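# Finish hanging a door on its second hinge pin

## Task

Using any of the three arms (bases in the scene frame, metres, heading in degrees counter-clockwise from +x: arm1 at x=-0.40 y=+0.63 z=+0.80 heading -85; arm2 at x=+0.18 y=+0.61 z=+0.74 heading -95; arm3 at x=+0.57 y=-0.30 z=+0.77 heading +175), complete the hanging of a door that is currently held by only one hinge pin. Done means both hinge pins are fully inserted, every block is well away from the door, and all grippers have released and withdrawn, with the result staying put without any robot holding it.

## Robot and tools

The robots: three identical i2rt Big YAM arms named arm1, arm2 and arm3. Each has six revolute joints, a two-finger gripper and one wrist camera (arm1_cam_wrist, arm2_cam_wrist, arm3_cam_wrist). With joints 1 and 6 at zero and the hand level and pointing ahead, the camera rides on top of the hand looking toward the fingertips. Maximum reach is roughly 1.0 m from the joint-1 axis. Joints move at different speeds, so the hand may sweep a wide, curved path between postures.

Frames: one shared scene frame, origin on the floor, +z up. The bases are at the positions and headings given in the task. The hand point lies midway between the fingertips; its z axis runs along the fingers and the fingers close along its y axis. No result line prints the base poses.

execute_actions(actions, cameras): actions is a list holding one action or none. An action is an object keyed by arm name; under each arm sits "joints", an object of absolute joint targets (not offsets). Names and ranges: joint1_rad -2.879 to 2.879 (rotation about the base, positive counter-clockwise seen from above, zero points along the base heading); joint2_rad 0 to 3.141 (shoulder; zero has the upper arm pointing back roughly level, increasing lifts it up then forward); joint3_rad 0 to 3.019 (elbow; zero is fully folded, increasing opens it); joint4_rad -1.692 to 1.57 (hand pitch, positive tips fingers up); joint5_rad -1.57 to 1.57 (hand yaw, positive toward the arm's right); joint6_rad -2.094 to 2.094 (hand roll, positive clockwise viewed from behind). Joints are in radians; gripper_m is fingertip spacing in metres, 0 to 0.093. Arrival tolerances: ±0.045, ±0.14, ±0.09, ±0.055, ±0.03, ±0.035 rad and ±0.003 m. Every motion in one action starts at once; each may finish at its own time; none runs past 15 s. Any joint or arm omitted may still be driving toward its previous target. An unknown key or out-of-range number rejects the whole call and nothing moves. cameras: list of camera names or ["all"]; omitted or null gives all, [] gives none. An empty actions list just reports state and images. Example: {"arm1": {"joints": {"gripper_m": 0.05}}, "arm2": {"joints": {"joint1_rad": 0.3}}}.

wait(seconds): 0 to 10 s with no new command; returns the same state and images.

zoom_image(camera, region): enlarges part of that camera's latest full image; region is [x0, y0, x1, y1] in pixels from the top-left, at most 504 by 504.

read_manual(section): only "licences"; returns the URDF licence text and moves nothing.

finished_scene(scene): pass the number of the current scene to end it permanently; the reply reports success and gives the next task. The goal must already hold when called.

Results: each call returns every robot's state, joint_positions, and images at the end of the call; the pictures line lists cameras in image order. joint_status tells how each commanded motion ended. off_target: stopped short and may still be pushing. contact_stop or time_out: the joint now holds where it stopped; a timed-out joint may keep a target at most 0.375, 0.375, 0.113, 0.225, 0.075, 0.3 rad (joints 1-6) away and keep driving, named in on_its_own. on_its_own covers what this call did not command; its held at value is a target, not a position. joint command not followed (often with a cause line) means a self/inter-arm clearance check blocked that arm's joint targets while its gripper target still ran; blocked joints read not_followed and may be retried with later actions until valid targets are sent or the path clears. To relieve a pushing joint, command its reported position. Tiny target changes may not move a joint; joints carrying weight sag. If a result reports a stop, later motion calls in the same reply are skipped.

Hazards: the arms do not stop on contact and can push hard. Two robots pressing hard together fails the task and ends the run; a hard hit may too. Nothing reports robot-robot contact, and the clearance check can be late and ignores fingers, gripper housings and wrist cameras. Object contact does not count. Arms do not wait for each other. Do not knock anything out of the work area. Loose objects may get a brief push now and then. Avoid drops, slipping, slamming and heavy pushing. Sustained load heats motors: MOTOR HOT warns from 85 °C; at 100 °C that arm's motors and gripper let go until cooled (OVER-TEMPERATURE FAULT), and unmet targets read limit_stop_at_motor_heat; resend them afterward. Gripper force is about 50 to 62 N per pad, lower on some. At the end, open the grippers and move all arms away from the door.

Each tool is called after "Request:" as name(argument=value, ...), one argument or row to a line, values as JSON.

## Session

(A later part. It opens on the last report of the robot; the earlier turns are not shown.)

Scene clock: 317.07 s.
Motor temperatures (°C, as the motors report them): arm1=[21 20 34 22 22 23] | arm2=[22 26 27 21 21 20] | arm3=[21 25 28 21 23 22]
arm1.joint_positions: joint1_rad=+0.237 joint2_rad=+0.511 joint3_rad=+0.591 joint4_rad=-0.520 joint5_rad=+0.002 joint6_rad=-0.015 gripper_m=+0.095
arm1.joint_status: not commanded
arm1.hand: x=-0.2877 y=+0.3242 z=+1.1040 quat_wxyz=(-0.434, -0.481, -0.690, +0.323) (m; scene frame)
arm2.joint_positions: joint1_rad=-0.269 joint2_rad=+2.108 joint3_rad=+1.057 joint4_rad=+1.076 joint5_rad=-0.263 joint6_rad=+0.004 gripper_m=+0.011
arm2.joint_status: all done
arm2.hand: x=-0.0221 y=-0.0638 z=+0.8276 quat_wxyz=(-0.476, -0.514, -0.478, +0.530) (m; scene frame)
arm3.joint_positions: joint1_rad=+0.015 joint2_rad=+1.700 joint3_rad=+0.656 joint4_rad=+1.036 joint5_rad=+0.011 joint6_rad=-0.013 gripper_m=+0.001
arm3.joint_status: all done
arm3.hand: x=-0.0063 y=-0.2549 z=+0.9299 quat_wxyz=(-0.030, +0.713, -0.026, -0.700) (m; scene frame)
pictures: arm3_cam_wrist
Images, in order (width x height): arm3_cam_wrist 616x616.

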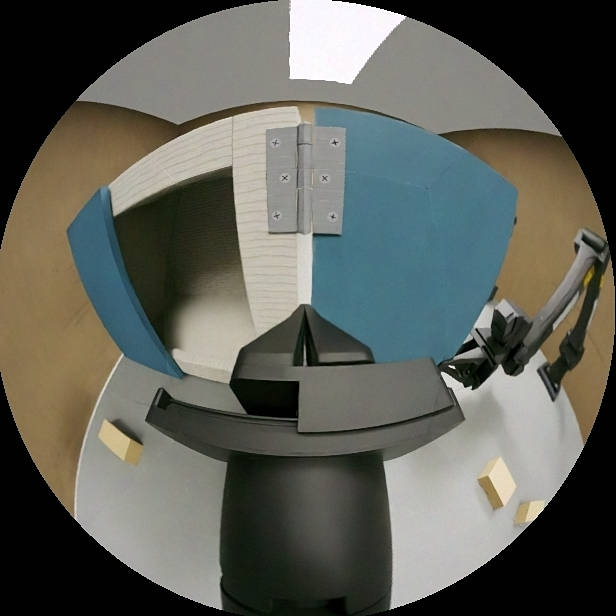

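Request:
execute_actions(
  actions=[
    {"arm3":{"joints":{"gripper_m":0.04}}},
  ],
  cameras=["arm3_cam_wrist"],
)

Request:
zoom_image(
  camera="arm3_cam_wrist",
  region=[255, 260, 355, 380],
)

Scene clock: 319.53 s.
Motor temperatures (°C, as the motors report them): arm1=[21 20 34 22 22 23] | arm2=[22 26 27 21 21 20] | arm3=[21 25 28 21 23 22]
arm1.joint_positions: joint1_rad=+0.237 joint2_rad=+0.511 joint3_rad=+0.591 joint4_rad=-0.520 joint5_rad=+0.002 joint6_rad=-0.015 gripper_m=+0.095
arm1.joint_status: not commanded
arm1.hand: x=-0.2877 y=+0.3242 z=+1.1040 quat_wxyz=(-0.434, -0.481, -0.690, +0.323) (m; scene frame)
arm2.joint_positions: joint1_rad=-0.269 joint2_rad=+2.108 joint3_rad=+1.057 joint4_rad=+1.076 joint5_rad=-0.263 joint6_rad=+0.004 gripper_m=+0.011
arm2.joint_status: not commanded
arm2.hand: x=-0.0221 y=-0.0638 z=+0.8276 quat_wxyz=(-0.476, -0.514, -0.478, +0.530) (m; scene frame)
arm3.joint_positions: joint1_rad=+0.015 joint2_rad=+1.700 joint3_rad=+0.656 joint4_rad=+1.036 joint5_rad=+0.011 joint6_rad=-0.013 gripper_m=+0.040
arm3.joint_status: all done
arm3.hand: x=-0.0063 y=-0.2549 z=+0.9299 quat_wxyz=(-0.030, +0.713, -0.026, -0.700) (m; scene frame)
pictures: arm3_cam_wrist
Images, in order (width x height): arm3_cam_wrist 616x616.

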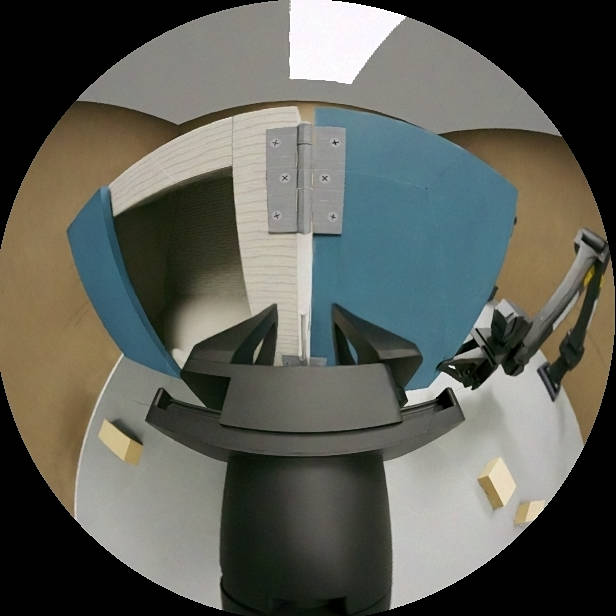

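Region (255, 260, 355, 380) of arm3_cam_wrist's 616x616 image, scaled by 4.200, with more detail than that image has.

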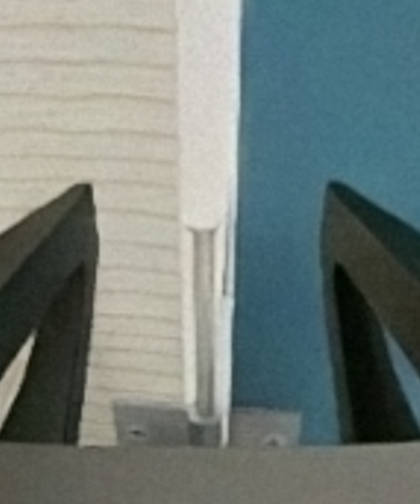

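Request:
execute_actions(
  actions=[
    {"arm3":{"joints":{"gripper_m":0.0,"joint3_rad":0.73,"joint4_rad":1.008}}},
  ],
  cameras=[],
)

Request:
execute_actions(
  actions=[
    {"arm3":{"joints":{"joint2_rad":1.74,"joint3_rad":0.762}}},
  ],
  cameras=["arm3_cam_wrist","arm2_cam_wrist"],
)

Scene clock: 325.13 s.
Motor temperatures (°C, as the motors report them): arm1=[21 20 34 22 22 23] | arm2=[22 26 27 21 21 20] | arm3=[21 25 28 21 23 22]
arm1.joint_positions: joint1_rad=+0.237 joint2_rad=+0.511 joint3_rad=+0.591 joint4_rad=-0.520 joint5_rad=+0.002 joint6_rad=-0.015 gripper_m=+0.095
arm1.joint_status: not commanded
arm1.hand: x=-0.2877 y=+0.3242 z=+1.1040 quat_wxyz=(-0.434, -0.481, -0.690, +0.323) (m; scene frame)
arm2.joint_positions: joint1_rad=-0.269 joint2_rad=+2.108 joint3_rad=+1.057 joint4_rad=+1.076 joint5_rad=-0.263 joint6_rad=+0.004 gripper_m=+0.011
arm2.joint_status: not commanded
arm2.hand: x=-0.0221 y=-0.0638 z=+0.8276 quat_wxyz=(-0.476, -0.514, -0.478, +0.530) (m; scene frame)
arm3.joint_positions: joint1_rad=+0.015 joint2_rad=+1.700 joint3_rad=+0.685 joint4_rad=+1.018 joint5_rad=+0.011 joint6_rad=-0.013 gripper_m=+0.001
arm3.joint_status: all done
arm3.hand: x=-0.0157 y=-0.2542 z=+0.9381 quat_wxyz=(-0.030, +0.709, -0.026, -0.704) (m; scene frame)
pictures: none
No camera images: the call's "cameras" was empty. Leave "cameras" out to get every camera's image.

Scene clock: 325.87 s.
Motor temperatures (°C, as the motors report them): arm1=[21 20 34 22 22 23] | arm2=[22 26 27 21 21 20] | arm3=[21 25 28 21 23 22]
arm1.joint_positions: joint1_rad=+0.237 joint2_rad=+0.511 joint3_rad=+0.591 joint4_rad=-0.520 joint5_rad=+0.002 joint6_rad=-0.015 gripper_m=+0.095
arm1.joint_status: not commanded
arm1.hand: x=-0.2877 y=+0.3242 z=+1.1040 quat_wxyz=(-0.434, -0.481, -0.690, +0.323) (m; scene frame)
arm2.joint_positions: joint1_rad=-0.269 joint2_rad=+2.108 joint3_rad=+1.057 joint4_rad=+1.076 joint5_rad=-0.263 joint6_rad=+0.004 gripper_m=+0.011
arm2.joint_status: not commanded
arm2.hand: x=-0.0221 y=-0.0638 z=+0.8276 quat_wxyz=(-0.476, -0.514, -0.478, +0.530) (m; scene frame)
arm3.joint_positions: joint1_rad=+0.015 joint2_rad=+1.724 joint3_rad=+0.718 joint4_rad=+1.018 joint5_rad=+0.011 joint6_rad=-0.013 gripper_m=+0.001
arm3.joint_status: all done
arm3.hand: x=-0.0273 y=-0.2533 z=+0.9392 quat_wxyz=(-0.031, +0.706, -0.026, -0.707) (m; scene frame)
pictures: arm2_cam_wrist, arm3_cam_wrist
Images, in order (width x height): arm2_cam_wrist 616x616, arm3_cam_wrist 616x616.

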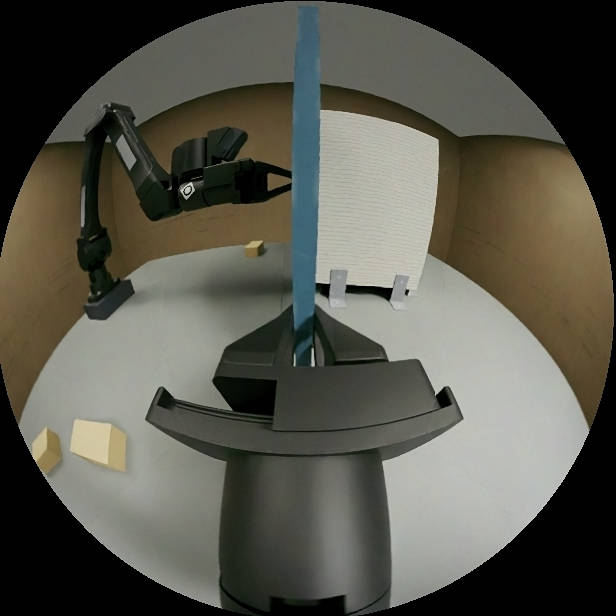

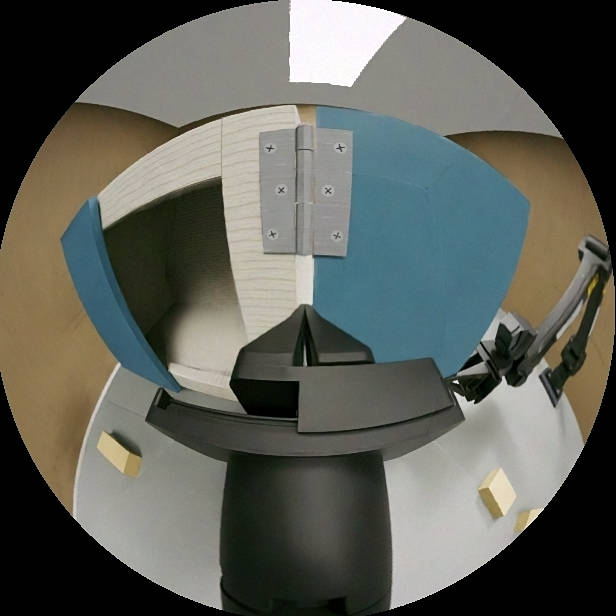

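Request:
execute_actions(
  actions=[
    {"arm3":{"joints":{"joint2_rad":1.785,"joint3_rad":0.725,"joint4_rad":1.015}}},
  ],
  cameras=["arm3_cam_wrist"],
)

Request:
zoom_image(
  camera="arm3_cam_wrist",
  region=[255, 260, 355, 380],
)

Scene clock: 330.23 s.
Motor temperatures (°C, as the motors report them): arm1=[21 20 34 22 22 23] | arm2=[22 26 27 21 21 20] | arm3=[21 25 29 21 23 22]
arm1.joint_positions: joint1_rad=+0.237 joint2_rad=+0.511 joint3_rad=+0.591 joint4_rad=-0.520 joint5_rad=+0.002 joint6_rad=-0.015 gripper_m=+0.095
arm1.joint_status: not commanded
arm1.hand: x=-0.2877 y=+0.3242 z=+1.1040 quat_wxyz=(-0.434, -0.481, -0.690, +0.323) (m; scene frame)
arm2.joint_positions: joint1_rad=-0.269 joint2_rad=+2.108 joint3_rad=+1.057 joint4_rad=+1.076 joint5_rad=-0.263 joint6_rad=+0.004 gripper_m=+0.011
arm2.joint_status: not commanded
arm2.hand: x=-0.0221 y=-0.0638 z=+0.8276 quat_wxyz=(-0.477, -0.514, -0.477, +0.530) (m; scene frame)
arm3.joint_positions: joint1_rad=+0.015 joint2_rad=+1.777 joint3_rad=+0.718 joint4_rad=+1.018 joint5_rad=+0.011 joint6_rad=-0.013 gripper_m=+0.001
arm3.joint_status: all done
arm3.hand: x=-0.0285 y=-0.2535 z=+0.9084 quat_wxyz=(-0.030, +0.725, -0.027, -0.688) (m; scene frame)
pictures: arm3_cam_wrist
Images, in order (width x height): arm3_cam_wrist 616x616.

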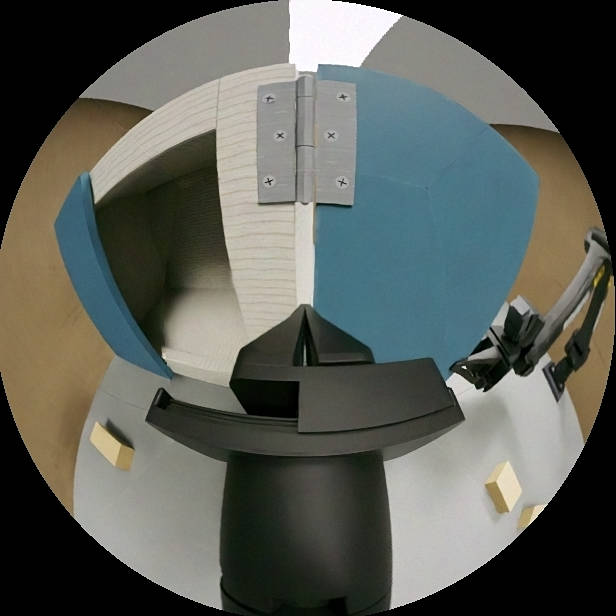

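Region (255, 260, 355, 380) of arm3_cam_wrist's 616x616 image, scaled by 4.200, with more detail than that image has.

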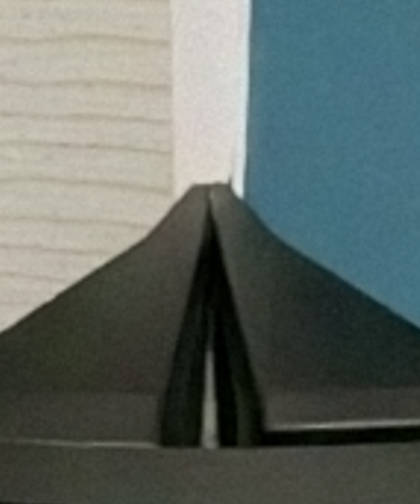

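Going in freely. Continue.

Request:
execute_actions(
  actions=[
    {"arm3":{"joints":{"joint2_rad":1.825}}},
  ],
  cameras=[],
)

Request:
execute_actions(
  actions=[
    {"arm3":{"joints":{"joint2_rad":1.86}}},
  ],
  cameras=["arm3_cam_wrist"],
)

Request:
zoom_image(
  camera="arm3_cam_wrist",
  region=[255, 260, 355, 380],
)

Scene clock: 334.87 s.
Motor temperatures (°C, as the motors report them): arm1=[21 20 34 22 22 23] | arm2=[22 27 27 21 21 20] | arm3=[21 25 29 21 23 22]
arm1.joint_positions: joint1_rad=+0.237 joint2_rad=+0.511 joint3_rad=+0.591 joint4_rad=-0.520 joint5_rad=+0.002 joint6_rad=-0.015 gripper_m=+0.095
arm1.joint_status: not commanded
arm1.hand: x=-0.2877 y=+0.3242 z=+1.1040 quat_wxyz=(-0.434, -0.481, -0.690, +0.323) (m; scene frame)
arm2.joint_positions: joint1_rad=-0.269 joint2_rad=+2.108 joint3_rad=+1.057 joint4_rad=+1.076 joint5_rad=-0.263 joint6_rad=+0.004 gripper_m=+0.011
arm2.joint_status: not commanded
arm2.hand: x=-0.0221 y=-0.0638 z=+0.8276 quat_wxyz=(-0.477, -0.514, -0.477, +0.530) (m; scene frame)
arm3.joint_positions: joint1_rad=+0.015 joint2_rad=+1.812 joint3_rad=+0.718 joint4_rad=+1.018 joint5_rad=+0.011 joint6_rad=-0.013 gripper_m=+0.001
arm3.joint_status: all done
arm3.hand: x=-0.0284 y=-0.2536 z=+0.8882 quat_wxyz=(-0.029, +0.737, -0.027, -0.675) (m; scene frame)
pictures: none
No camera images: the call's "cameras" was empty. Leave "cameras" out to get every camera's image.

Scene clock: 335.53 s.
Motor temperatures (°C, as the motors report them): arm1=[21 20 34 22 22 23] | arm2=[22 27 27 21 21 20] | arm3=[21 25 29 21 23 22]
arm1.joint_positions: joint1_rad=+0.237 joint2_rad=+0.511 joint3_rad=+0.591 joint4_rad=-0.520 joint5_rad=+0.002 joint6_rad=-0.015 gripper_m=+0.095
arm1.joint_status: not commanded
arm1.hand: x=-0.2877 y=+0.3242 z=+1.1040 quat_wxyz=(-0.434, -0.481, -0.690, +0.323) (m; scene frame)
arm2.joint_positions: joint1_rad=-0.269 joint2_rad=+2.108 joint3_rad=+1.057 joint4_rad=+1.076 joint5_rad=-0.263 joint6_rad=+0.004 gripper_m=+0.011
arm2.joint_status: not commanded
arm2.hand: x=-0.0221 y=-0.0638 z=+0.8276 quat_wxyz=(-0.477, -0.514, -0.477, +0.530) (m; scene frame)
arm3.joint_positions: joint1_rad=+0.015 joint2_rad=+1.847 joint3_rad=+0.718 joint4_rad=+1.018 joint5_rad=+0.011 joint6_rad=-0.013 gripper_m=+0.001
arm3.joint_status: all done
arm3.hand: x=-0.0276 y=-0.2538 z=+0.8684 quat_wxyz=(-0.029, +0.748, -0.027, -0.662) (m; scene frame)
pictures: arm3_cam_wrist
Images, in order (width x height): arm3_cam_wrist 616x616.

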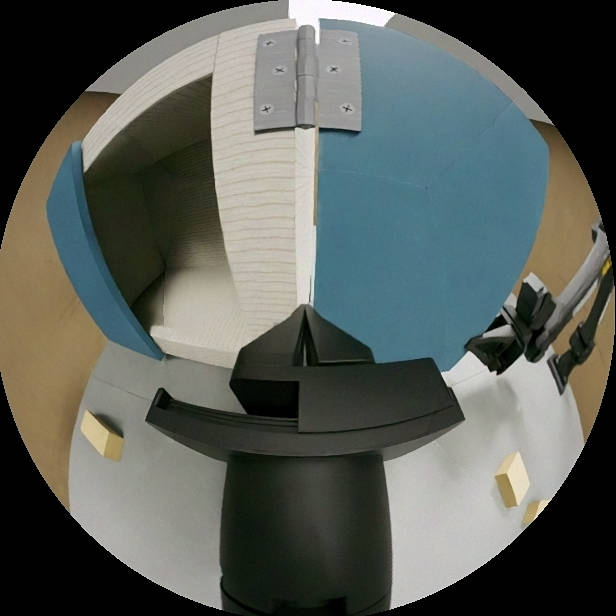

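Region (255, 260, 355, 380) of arm3_cam_wrist's 616x616 image, scaled by 4.200, with more detail than that image has.

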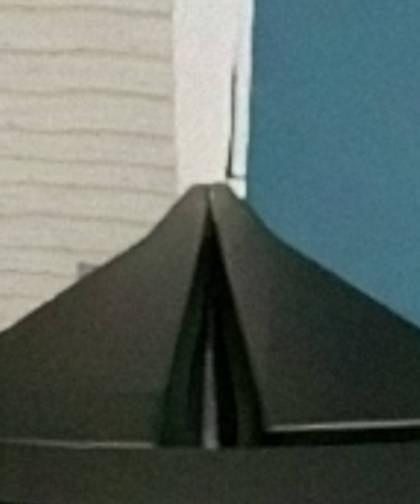

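Request:
execute_actions(
  actions=[
    {"arm3":{"joints":{"joint2_rad":1.895}}},
  ],
  cameras=["arm3_cam_wrist"],
)

Request:
zoom_image(
  camera="arm3_cam_wrist",
  region=[255, 260, 355, 380],
)

Scene clock: 338.90 s.
Motor temperatures (°C, as the motors report them): arm1=[21 20 34 22 22 23] | arm2=[22 27 27 21 21 20] | arm3=[21 25 29 21 23 22]
arm1.joint_positions: joint1_rad=+0.237 joint2_rad=+0.511 joint3_rad=+0.591 joint4_rad=-0.520 joint5_rad=+0.002 joint6_rad=-0.015 gripper_m=+0.095
arm1.joint_status: not commanded
arm1.hand: x=-0.2877 y=+0.3242 z=+1.1040 quat_wxyz=(-0.434, -0.481, -0.690, +0.323) (m; scene frame)
arm2.joint_positions: joint1_rad=-0.269 joint2_rad=+2.108 joint3_rad=+1.057 joint4_rad=+1.076 joint5_rad=-0.263 joint6_rad=+0.004 gripper_m=+0.011
arm2.joint_status: not commanded
arm2.hand: x=-0.0221 y=-0.0638 z=+0.8276 quat_wxyz=(-0.477, -0.514, -0.477, +0.530) (m; scene frame)
arm3.joint_positions: joint1_rad=+0.015 joint2_rad=+1.858 joint3_rad=+0.718 joint4_rad=+1.021 joint5_rad=+0.011 joint6_rad=-0.013 gripper_m=+0.001
arm3.joint_status: all done
arm3.hand: x=-0.0273 y=-0.2538 z=+0.8627 quat_wxyz=(-0.029, +0.751, -0.027, -0.659) (m; scene frame)
pictures: arm3_cam_wrist
Images, in order (width x height): arm3_cam_wrist 616x616.

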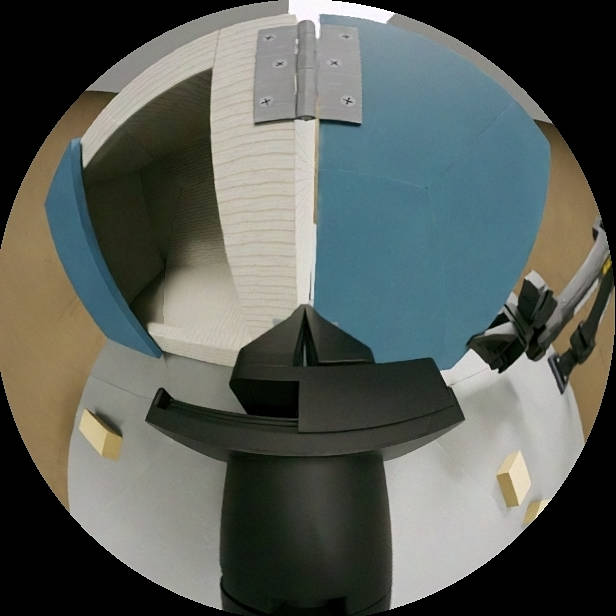

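Region (255, 260, 355, 380) of arm3_cam_wrist's 616x616 image, scaled by 4.200, with more detail than that image has.

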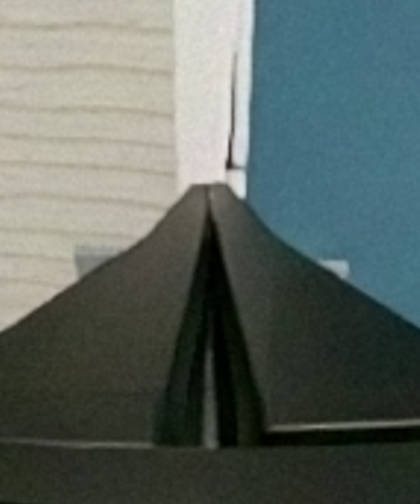

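Request:
execute_actions(
  actions=[
    {"arm3":{"joints":{"joint2_rad":1.76,"joint3_rad":0.68,"gripper_m":0.05}},"arm2":{"joints":{"joint4_rad":1.08,"gripper_m":0.06}}},
  ],
  cameras=["arm3_cam_wrist"],
)

Request:
zoom_image(
  camera="arm3_cam_wrist",
  region=[265, 290, 345, 370],
)

Request:
zoom_image(
  camera="arm3_cam_wrist",
  region=[265, 30, 345, 130],
)

Scene clock: 343.80 s.
Motor temperatures (°C, as the motors report them): arm1=[21 20 34 22 22 23] | arm2=[22 27 28 21 21 20] | arm3=[21 25 28 21 23 22]
arm1.joint_positions: joint1_rad=+0.237 joint2_rad=+0.511 joint3_rad=+0.591 joint4_rad=-0.520 joint5_rad=+0.002 joint6_rad=-0.015 gripper_m=+0.095
arm1.joint_status: not commanded
arm1.hand: x=-0.2877 y=+0.3242 z=+1.1040 quat_wxyz=(-0.434, -0.481, -0.690, +0.323) (m; scene frame)
arm2.joint_positions: joint1_rad=-0.269 joint2_rad=+2.108 joint3_rad=+1.057 joint4_rad=+1.076 joint5_rad=-0.271 joint6_rad=+0.004 gripper_m=+0.060
arm2.joint_status: all done
arm2.hand: x=-0.0206 y=-0.0640 z=+0.8278 quat_wxyz=(-0.479, -0.512, -0.479, +0.528) (m; scene frame)
arm3.joint_positions: joint1_rad=+0.021 joint2_rad=+1.780 joint3_rad=+0.678 joint4_rad=+1.020 joint5_rad=+0.010 joint6_rad=-0.013 gripper_m=+0.050
arm3.joint_status: all done
arm3.hand: x=-0.0145 y=-0.2582 z=+0.8905 quat_wxyz=(-0.027, +0.739, -0.024, -0.673) (m; scene frame)
pictures: arm3_cam_wrist
Images, in order (width x height): arm3_cam_wrist 616x616.

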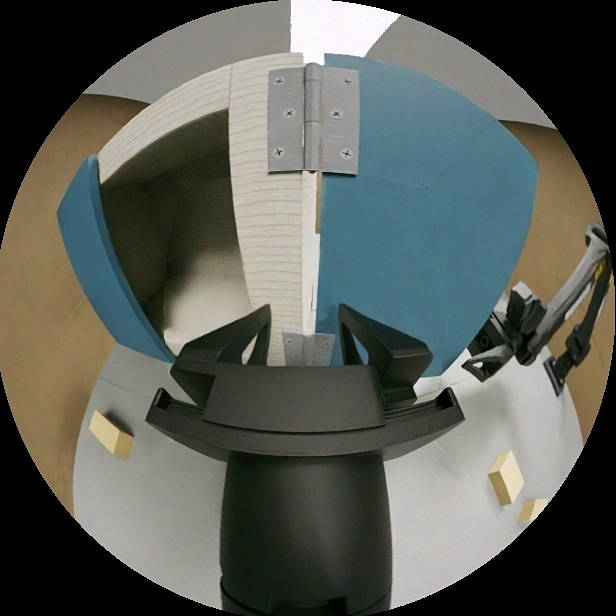

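Region (265, 290, 345, 370) of arm3_cam_wrist's 616x616 image, scaled by 6.300, with more detail than that image has.

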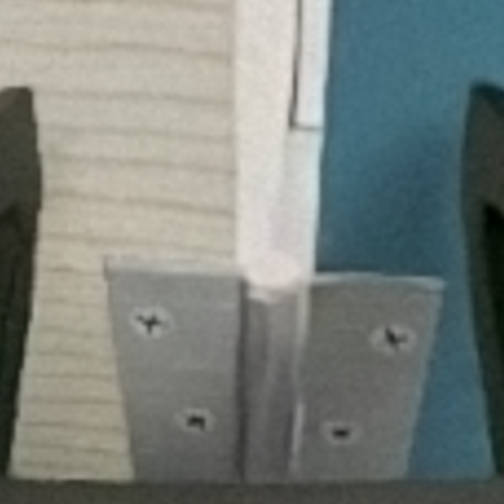

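Region (265, 30, 345, 130) of arm3_cam_wrist's 616x616 image, scaled by 5.040, with more detail than that image has; it fills the left 403 columns of this view, and the rest is white.

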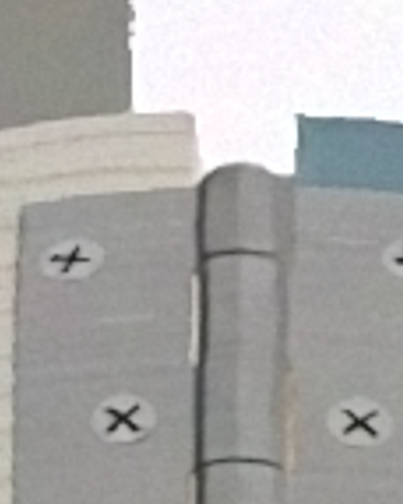

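Request:
execute_actions(
  actions=[
    {"arm3":{"joints":{"joint2_rad":1.3,"joint3_rad":0.42,"joint4_rad":0.9}},"arm2":{"joints":{"joint2_rad":1.95,"joint3_rad":0.78,"joint4_rad":1.2,"gripper_m":0.09}}},
  ],
  cameras=["arm3_cam_wrist"],
)

Request:
zoom_image(
  camera="arm3_cam_wrist",
  region=[275, 160, 335, 230],
)

Request:
execute_actions(
  actions=[
    {"arm3":{"joints":{"joint2_rad":0.6,"joint3_rad":0.5,"joint4_rad":-0.2}},"arm2":{"joints":{"joint2_rad":0.8,"joint3_rad":0.6,"joint4_rad":0.6}}},
  ],
)

Scene clock: 353.77 s.
Motor temperatures (°C, as the motors report them): arm1=[21 20 34 22 22 23] | arm2=[22 27 27 21 21 20] | arm3=[21 25 28 21 23 22]
arm1.joint_positions: joint1_rad=+0.237 joint2_rad=+0.511 joint3_rad=+0.591 joint4_rad=-0.520 joint5_rad=+0.002 joint6_rad=-0.015 gripper_m=+0.095
arm1.joint_status: not commanded
arm1.hand: x=-0.2877 y=+0.3242 z=+1.1040 quat_wxyz=(-0.434, -0.481, -0.690, +0.323) (m; scene frame)
arm2.joint_positions: joint1_rad=-0.269 joint2_rad=+1.944 joint3_rad=+0.784 joint4_rad=+1.183 joint5_rad=-0.271 joint6_rad=+0.004 gripper_m=+0.090
arm2.joint_status: all done
arm2.hand: x=+0.0100 y=+0.0182 z=+0.8463 quat_wxyz=(-0.478, -0.513, -0.480, +0.527) (m; scene frame)
arm3.joint_positions: joint1_rad=+0.021 joint2_rad=+1.304 joint3_rad=+0.423 joint4_rad=+0.906 joint5_rad=+0.010 joint6_rad=-0.013 gripper_m=+0.050
arm3.joint_status: all done
arm3.hand: x=+0.0922 y=-0.2643 z=+0.9914 quat_wxyz=(-0.029, +0.701, -0.024, -0.712) (m; scene frame)
pictures: arm3_cam_wrist
Images, in order (width x height): arm3_cam_wrist 616x616.

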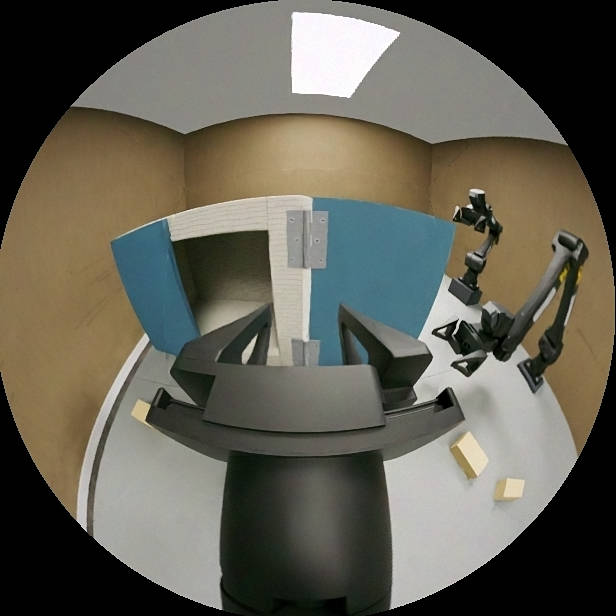

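Region (275, 160, 335, 230) of arm3_cam_wrist's 616x616 image, scaled by 7.200, with more detail than that image has; it fills the left 432 columns of this view, and the rest is white.

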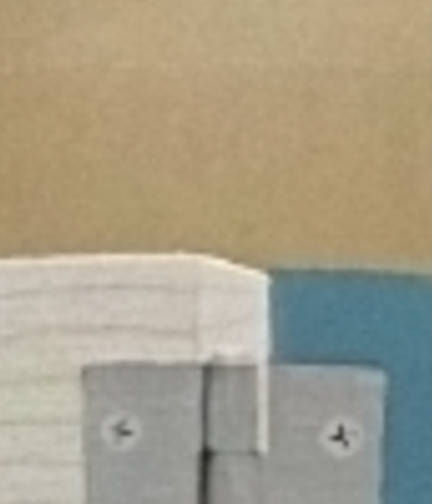

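Scene clock: 355.43 s.
Motor temperatures (°C, as the motors report them): arm1=[21 20 34 22 22 23] | arm2=[22 27 28 21 21 20] | arm3=[21 25 29 21 23 22]
arm1.joint_positions: joint1_rad=+0.237 joint2_rad=+0.511 joint3_rad=+0.591 joint4_rad=-0.520 joint5_rad=+0.002 joint6_rad=-0.015 gripper_m=+0.095
arm1.joint_status: not commanded
arm1.hand: x=-0.2877 y=+0.3242 z=+1.1040 quat_wxyz=(-0.434, -0.481, -0.690, +0.323) (m; scene frame)
arm2.joint_positions: joint1_rad=-0.269 joint2_rad=+0.793 joint3_rad=+0.601 joint4_rad=+0.618 joint5_rad=-0.271 joint6_rad=+0.004 gripper_m=+0.090
arm2.joint_status: all done
arm2.hand: x=+0.0898 y=+0.2190 z=+1.2079 quat_wxyz=(-0.533, -0.375, -0.406, +0.641) (m; scene frame)
arm3.joint_positions: joint1_rad=+0.021 joint2_rad=+0.606 joint3_rad=+0.441 joint4_rad=-0.189 joint5_rad=+0.010 joint6_rad=-0.013 gripper_m=+0.050
arm3.joint_status: all done
arm3.hand: x=+0.2115 y=-0.2717 z=+1.0213 quat_wxyz=(-0.023, +0.823, -0.026, -0.567) (m; scene frame)
pictures: arm1_cam_wrist, arm2_cam_wrist, arm3_cam_wrist
Images, in order (width x height): arm1_cam_wrist 616x616, arm2_cam_wrist 616x616, arm3_cam_wrist 616x616.

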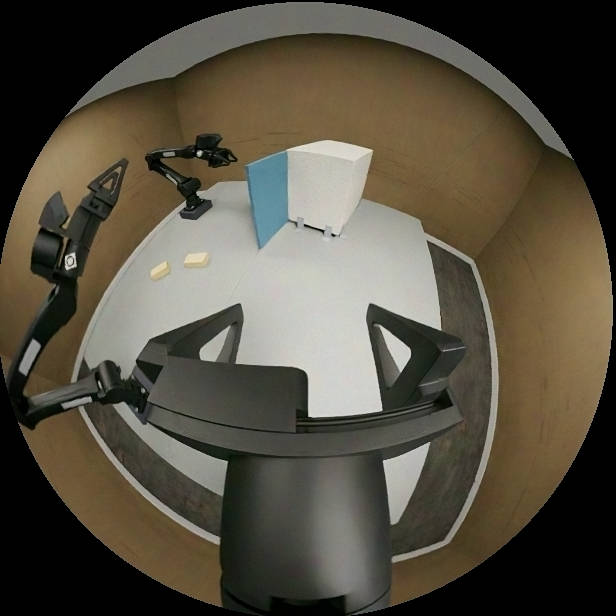

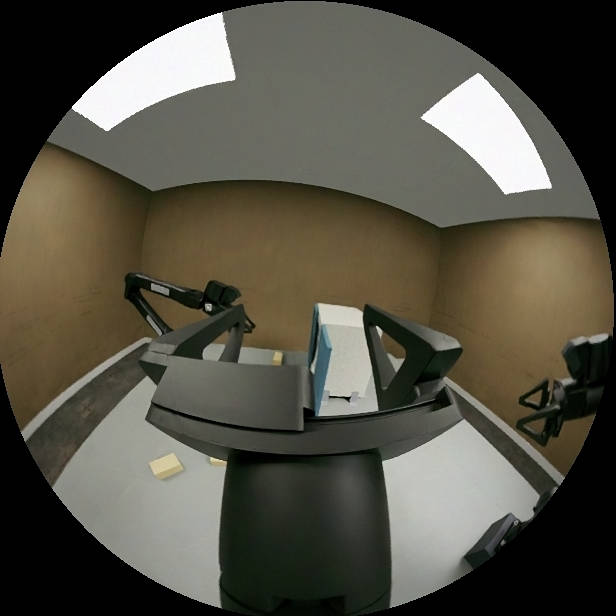

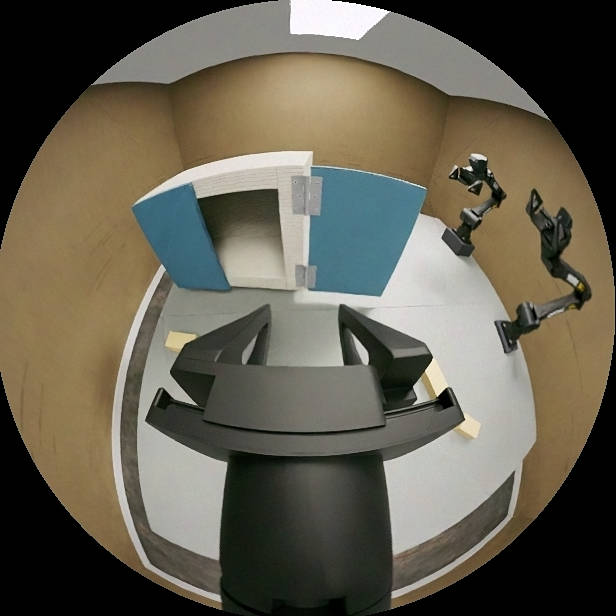

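Request:
finished_scene(
  scene=1,
)

The scene is finished: the task was done.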